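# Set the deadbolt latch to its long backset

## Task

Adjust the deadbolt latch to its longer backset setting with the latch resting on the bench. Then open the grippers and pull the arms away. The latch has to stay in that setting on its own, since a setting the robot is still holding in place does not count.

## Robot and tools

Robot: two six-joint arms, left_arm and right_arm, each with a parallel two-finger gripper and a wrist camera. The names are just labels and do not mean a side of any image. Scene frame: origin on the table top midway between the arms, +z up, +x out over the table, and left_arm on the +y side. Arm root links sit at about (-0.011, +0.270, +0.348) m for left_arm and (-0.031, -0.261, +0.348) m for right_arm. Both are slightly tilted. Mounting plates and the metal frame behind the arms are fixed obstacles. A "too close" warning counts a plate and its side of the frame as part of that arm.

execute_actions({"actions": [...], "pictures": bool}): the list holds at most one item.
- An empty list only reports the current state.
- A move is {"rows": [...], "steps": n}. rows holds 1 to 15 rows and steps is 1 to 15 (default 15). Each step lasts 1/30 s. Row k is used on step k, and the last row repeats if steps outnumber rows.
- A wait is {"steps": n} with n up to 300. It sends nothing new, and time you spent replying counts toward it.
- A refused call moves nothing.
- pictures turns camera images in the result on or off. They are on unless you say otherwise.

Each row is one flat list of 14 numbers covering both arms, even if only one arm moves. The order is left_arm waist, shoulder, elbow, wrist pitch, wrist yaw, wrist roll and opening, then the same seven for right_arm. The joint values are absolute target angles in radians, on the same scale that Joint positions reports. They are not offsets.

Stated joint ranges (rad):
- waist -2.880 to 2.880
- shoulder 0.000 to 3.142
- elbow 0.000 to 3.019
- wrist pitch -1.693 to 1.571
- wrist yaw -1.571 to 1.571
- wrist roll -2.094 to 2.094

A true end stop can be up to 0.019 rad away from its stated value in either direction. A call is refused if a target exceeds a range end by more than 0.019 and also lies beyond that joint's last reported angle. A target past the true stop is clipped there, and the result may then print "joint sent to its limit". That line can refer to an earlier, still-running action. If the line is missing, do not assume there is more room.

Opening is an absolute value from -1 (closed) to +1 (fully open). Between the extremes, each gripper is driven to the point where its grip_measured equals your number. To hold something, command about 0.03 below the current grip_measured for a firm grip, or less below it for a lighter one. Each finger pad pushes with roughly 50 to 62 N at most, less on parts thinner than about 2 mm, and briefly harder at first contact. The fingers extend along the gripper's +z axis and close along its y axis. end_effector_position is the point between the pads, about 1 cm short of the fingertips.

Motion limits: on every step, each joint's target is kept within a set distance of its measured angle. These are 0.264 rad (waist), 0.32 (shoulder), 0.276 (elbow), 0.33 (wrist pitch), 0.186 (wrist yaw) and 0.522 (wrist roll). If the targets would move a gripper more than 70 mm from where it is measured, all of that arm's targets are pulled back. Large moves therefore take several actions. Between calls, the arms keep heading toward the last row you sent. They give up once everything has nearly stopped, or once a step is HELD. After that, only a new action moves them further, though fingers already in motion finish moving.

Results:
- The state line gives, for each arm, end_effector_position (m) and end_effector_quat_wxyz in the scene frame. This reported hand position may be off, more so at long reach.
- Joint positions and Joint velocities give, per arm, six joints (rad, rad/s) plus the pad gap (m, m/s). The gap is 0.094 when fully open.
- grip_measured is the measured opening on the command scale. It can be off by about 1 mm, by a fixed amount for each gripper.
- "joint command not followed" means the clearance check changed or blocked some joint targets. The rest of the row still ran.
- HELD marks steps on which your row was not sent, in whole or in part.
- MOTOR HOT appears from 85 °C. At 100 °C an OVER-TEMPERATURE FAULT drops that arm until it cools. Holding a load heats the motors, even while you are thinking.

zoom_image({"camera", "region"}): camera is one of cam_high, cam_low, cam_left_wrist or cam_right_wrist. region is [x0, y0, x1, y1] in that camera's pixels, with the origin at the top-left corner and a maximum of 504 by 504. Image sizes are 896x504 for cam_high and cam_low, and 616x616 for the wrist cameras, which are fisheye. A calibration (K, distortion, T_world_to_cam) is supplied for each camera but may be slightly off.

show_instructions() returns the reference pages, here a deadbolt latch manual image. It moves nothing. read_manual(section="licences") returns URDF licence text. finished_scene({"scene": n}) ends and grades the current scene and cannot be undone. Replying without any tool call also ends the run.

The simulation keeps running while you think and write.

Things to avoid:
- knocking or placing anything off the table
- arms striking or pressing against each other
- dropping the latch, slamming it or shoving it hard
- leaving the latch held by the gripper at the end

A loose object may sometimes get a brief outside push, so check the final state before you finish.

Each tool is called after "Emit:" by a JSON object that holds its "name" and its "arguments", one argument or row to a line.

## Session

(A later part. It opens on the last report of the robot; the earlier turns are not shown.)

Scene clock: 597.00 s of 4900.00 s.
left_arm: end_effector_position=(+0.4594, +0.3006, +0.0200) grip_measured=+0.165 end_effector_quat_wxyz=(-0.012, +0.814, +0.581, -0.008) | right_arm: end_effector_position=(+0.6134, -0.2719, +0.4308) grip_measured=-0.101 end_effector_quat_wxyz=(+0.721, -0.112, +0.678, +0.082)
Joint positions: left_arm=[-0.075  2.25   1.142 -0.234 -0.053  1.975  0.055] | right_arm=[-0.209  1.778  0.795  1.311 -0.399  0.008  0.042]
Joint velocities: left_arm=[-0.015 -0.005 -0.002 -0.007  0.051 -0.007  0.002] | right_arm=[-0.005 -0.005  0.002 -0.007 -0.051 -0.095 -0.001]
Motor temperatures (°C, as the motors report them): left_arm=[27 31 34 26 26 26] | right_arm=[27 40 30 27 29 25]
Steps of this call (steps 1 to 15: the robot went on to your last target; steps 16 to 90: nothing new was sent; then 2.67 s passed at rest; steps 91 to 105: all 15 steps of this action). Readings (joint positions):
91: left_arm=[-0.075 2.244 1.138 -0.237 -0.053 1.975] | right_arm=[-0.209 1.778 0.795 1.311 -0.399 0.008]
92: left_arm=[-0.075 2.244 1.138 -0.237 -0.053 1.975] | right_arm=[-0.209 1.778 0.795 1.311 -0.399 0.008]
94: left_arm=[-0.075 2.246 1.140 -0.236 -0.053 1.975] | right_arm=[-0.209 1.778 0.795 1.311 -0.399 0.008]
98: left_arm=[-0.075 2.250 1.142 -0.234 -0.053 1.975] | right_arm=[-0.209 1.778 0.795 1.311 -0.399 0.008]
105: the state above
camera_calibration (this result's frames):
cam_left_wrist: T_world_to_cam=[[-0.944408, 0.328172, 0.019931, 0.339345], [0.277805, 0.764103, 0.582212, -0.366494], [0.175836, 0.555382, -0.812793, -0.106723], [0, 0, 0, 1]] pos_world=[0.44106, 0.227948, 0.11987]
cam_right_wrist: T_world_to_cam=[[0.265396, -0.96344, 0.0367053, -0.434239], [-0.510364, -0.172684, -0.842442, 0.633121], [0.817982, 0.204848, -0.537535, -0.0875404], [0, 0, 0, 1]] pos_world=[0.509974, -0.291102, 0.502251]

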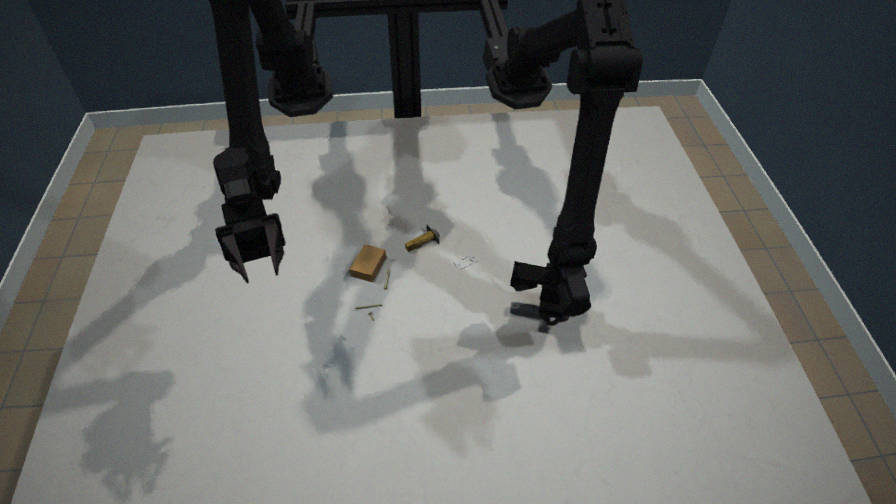

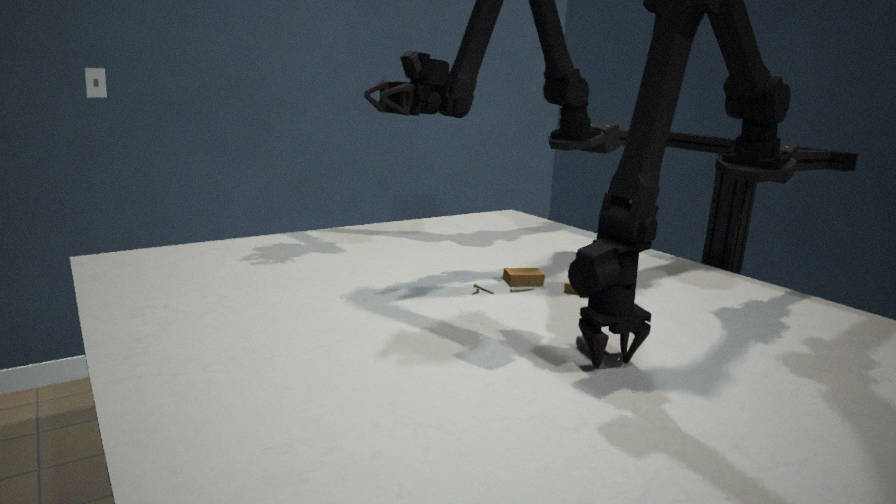

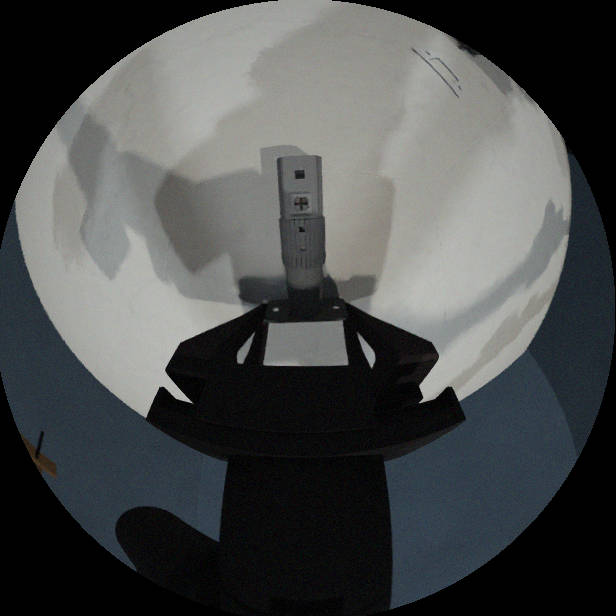

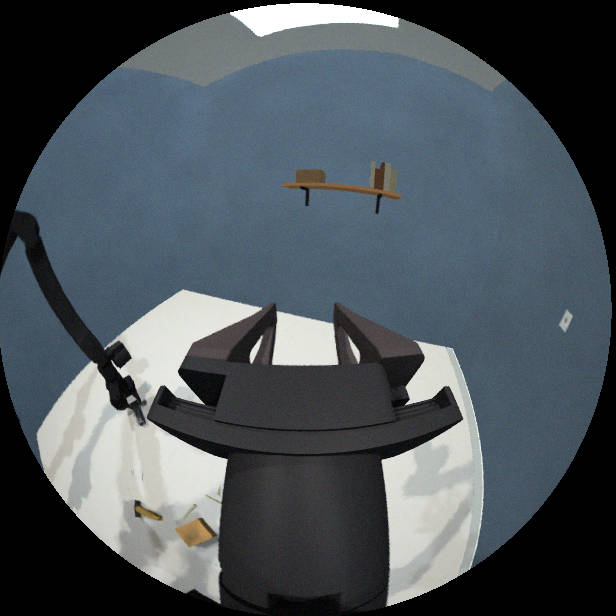

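Emit:
{"name": "execute_actions", "arguments": {
  "actions": [
    {"rows": [[-0.08,2.255,1.145,-0.232,-0.05,1.975,0.6,-0.2,1.8,0.8,1.3,-0.4,0.0,-0.1]], "steps": 15}
  ],
  "pictures": false
}}

Emit:
{"name": "execute_actions", "arguments": {
  "actions": [
    {"rows": [[-0.08,2.2,1.115,-0.255,-0.05,1.975,0.6,-0.2,1.8,0.8,1.3,-0.4,0.0,-0.1],[-0.08,2.15,1.09,-0.275,-0.05,1.975,0.6,-0.2,1.8,0.8,1.3,-0.4,0.0,-0.1],[-0.08,2.05,1.06,-0.32,-0.05,1.975,0.6,-0.2,1.8,0.8,1.3,-0.4,0.0,-0.1],[-0.08,1.95,1.05,-0.38,-0.05,1.975,0.6,-0.2,1.8,0.8,1.3,-0.4,0.0,-0.1]], "steps": 15}
  ]
}}

Scene clock: 605.07 s of 4900.00 s.
left_arm: end_effector_position=(+0.4594, +0.3005, +0.0200) grip_measured=+0.597 end_effector_quat_wxyz=(-0.012, +0.814, +0.581, -0.008) | right_arm: end_effector_position=(+0.6134, -0.2719, +0.4308) grip_measured=-0.101 end_effector_quat_wxyz=(+0.721, -0.112, +0.678, +0.082)
Joint positions: left_arm=[-0.075  2.25   1.142 -0.234 -0.053  1.975  0.075] | right_arm=[-0.209  1.778  0.795  1.311 -0.399  0.008  0.042]
Joint velocities: left_arm=[-0.005  0.005 -0.002 -0.002  0.007 -0.007  0.001] | right_arm=[ 0.005 -0.005 -0.007 -0.017 -0.037  0.007 -0.001]
Motor temperatures (°C, as the motors report them): left_arm=[27 31 33 26 26 26] | right_arm=[27 40 30 27 29 25]
Steps of this call (steps 1 to 15: the robot went on to your last target; steps 16 to 90: nothing new was sent; then 4.57 s passed at rest; steps 91 to 105: all 15 steps of this action). Readings (joint positions):
91: left_arm=[-0.075 2.250 1.142 -0.234 -0.053 1.975] | right_arm=[-0.209 1.778 0.795 1.311 -0.399 0.008]
92: left_arm=[-0.075 2.250 1.142 -0.234 -0.053 1.975] | right_arm=[-0.209 1.778 0.795 1.311 -0.399 0.008]
94: left_arm=[-0.075 2.250 1.142 -0.234 -0.053 1.975] | right_arm=[-0.209 1.778 0.795 1.311 -0.399 0.008]
98: left_arm=[-0.075 2.250 1.142 -0.234 -0.053 1.975] | right_arm=[-0.209 1.778 0.795 1.311 -0.399 0.008]
105: the state above

Scene clock: 605.57 s of 4900.00 s.
left_arm: end_effector_position=(+0.5132, +0.3104, +0.1669) grip_measured=+0.598 end_effector_quat_wxyz=(+0.026, +0.810, +0.583, +0.055) | right_arm: end_effector_position=(+0.6134, -0.2719, +0.4308) grip_measured=-0.101 end_effector_quat_wxyz=(+0.721, -0.112, +0.678, +0.082)
Joint positions: left_arm=[-0.075  1.894  1.062 -0.362 -0.053  1.975  0.075] | right_arm=[-0.209  1.778  0.795  1.311 -0.399  0.008  0.042]
Joint velocities: left_arm=[-0.005  0.073 -0.012 -0.012  0.022 -0.051  0.001] | right_arm=[ 0.005 -0.015 -0.032  0.017  0.007  0.007 -0.001]
Motor temperatures (°C, as the motors report them): left_arm=[27 31 33 26 26 26] | right_arm=[27 40 30 27 29 25]
Steps of this call (steps 1 to 15: all 15 steps of this action). Readings (joint positions):
1: left_arm=[-0.075 2.248 1.140 -0.235 -0.053 1.975] | right_arm=[-0.209 1.778 0.795 1.311 -0.399 0.008]
2: left_arm=[-0.075 2.239 1.132 -0.239 -0.053 1.975] | right_arm=[-0.209 1.778 0.795 1.311 -0.399 0.008]
4: left_arm=[-0.075 2.187 1.093 -0.275 -0.053 1.975] | right_arm=[-0.209 1.778 0.795 1.311 -0.399 0.008]
8: left_arm=[-0.075 2.022 1.041 -0.354 -0.053 1.975] | right_arm=[-0.209 1.778 0.795 1.311 -0.399 0.008]
15: the state above
camera_calibration (this result's frames):
cam_left_wrist: T_world_to_cam=[[-0.939166, 0.323125, -0.116438, 0.405645], [0.183663, 0.758936, 0.624727, -0.431722], [0.290234, 0.565337, -0.772113, -0.0708066], [0, 0, 0, 1]] pos_world=[0.48081, 0.236605, 0.26227]
cam_right_wrist: T_world_to_cam=[[0.265396, -0.96344, 0.0367053, -0.434239], [-0.510364, -0.172684, -0.842442, 0.633121], [0.817982, 0.204848, -0.537535, -0.0875404], [0, 0, 0, 1]] pos_world=[0.509974, -0.291102, 0.502251]

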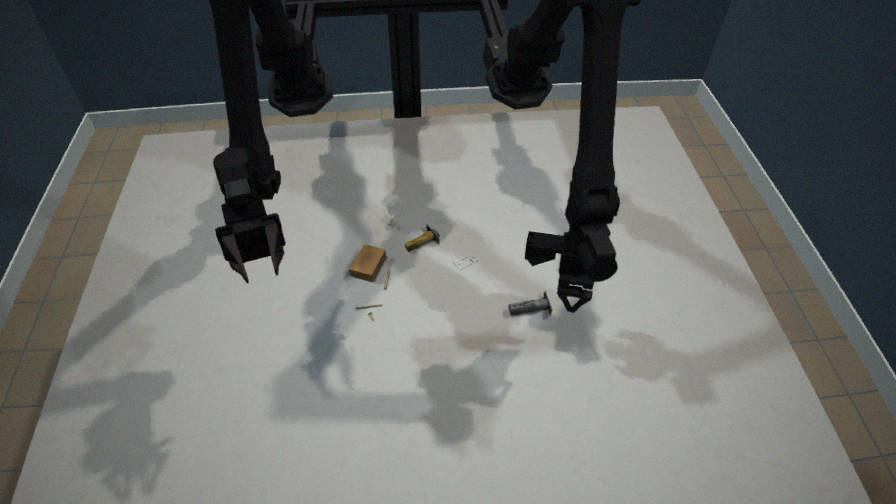

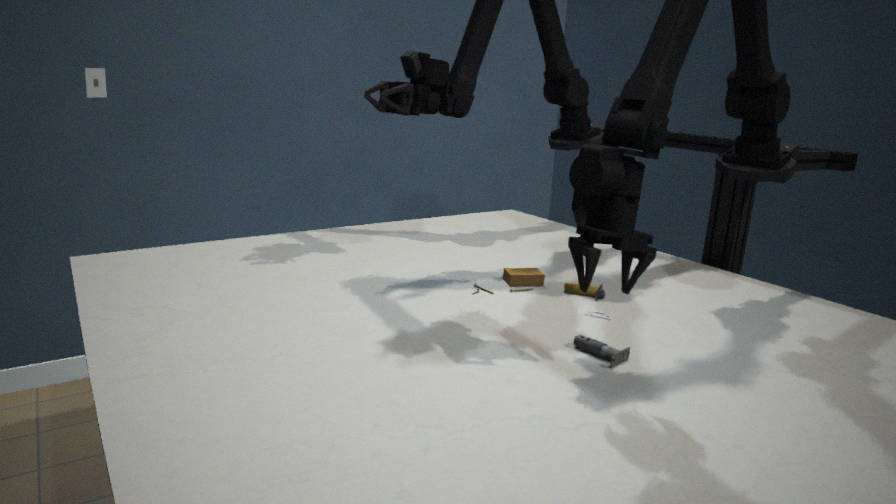

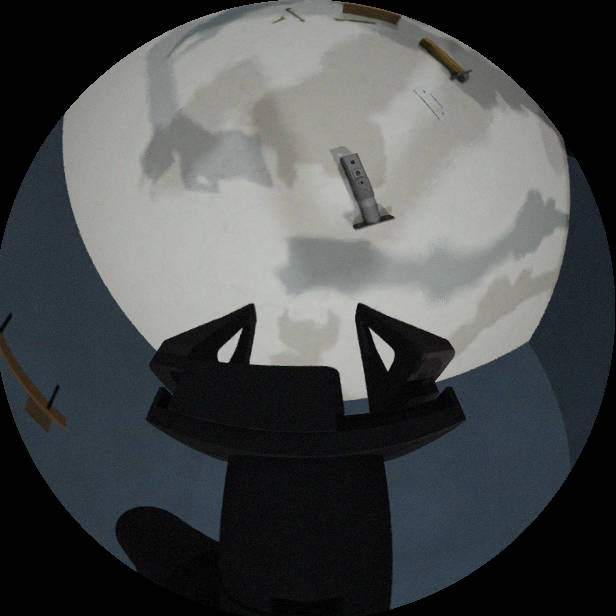

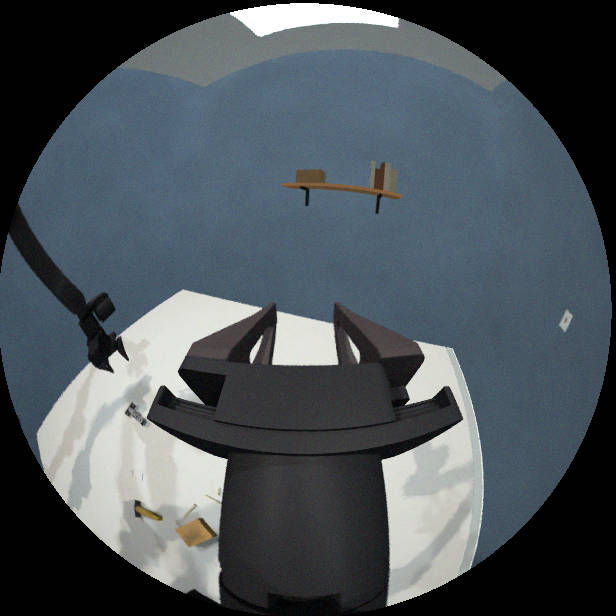

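Emit:
{"name": "finished_scene", "arguments": {
  "scene": 2
}}

The scene is finished: the task was done.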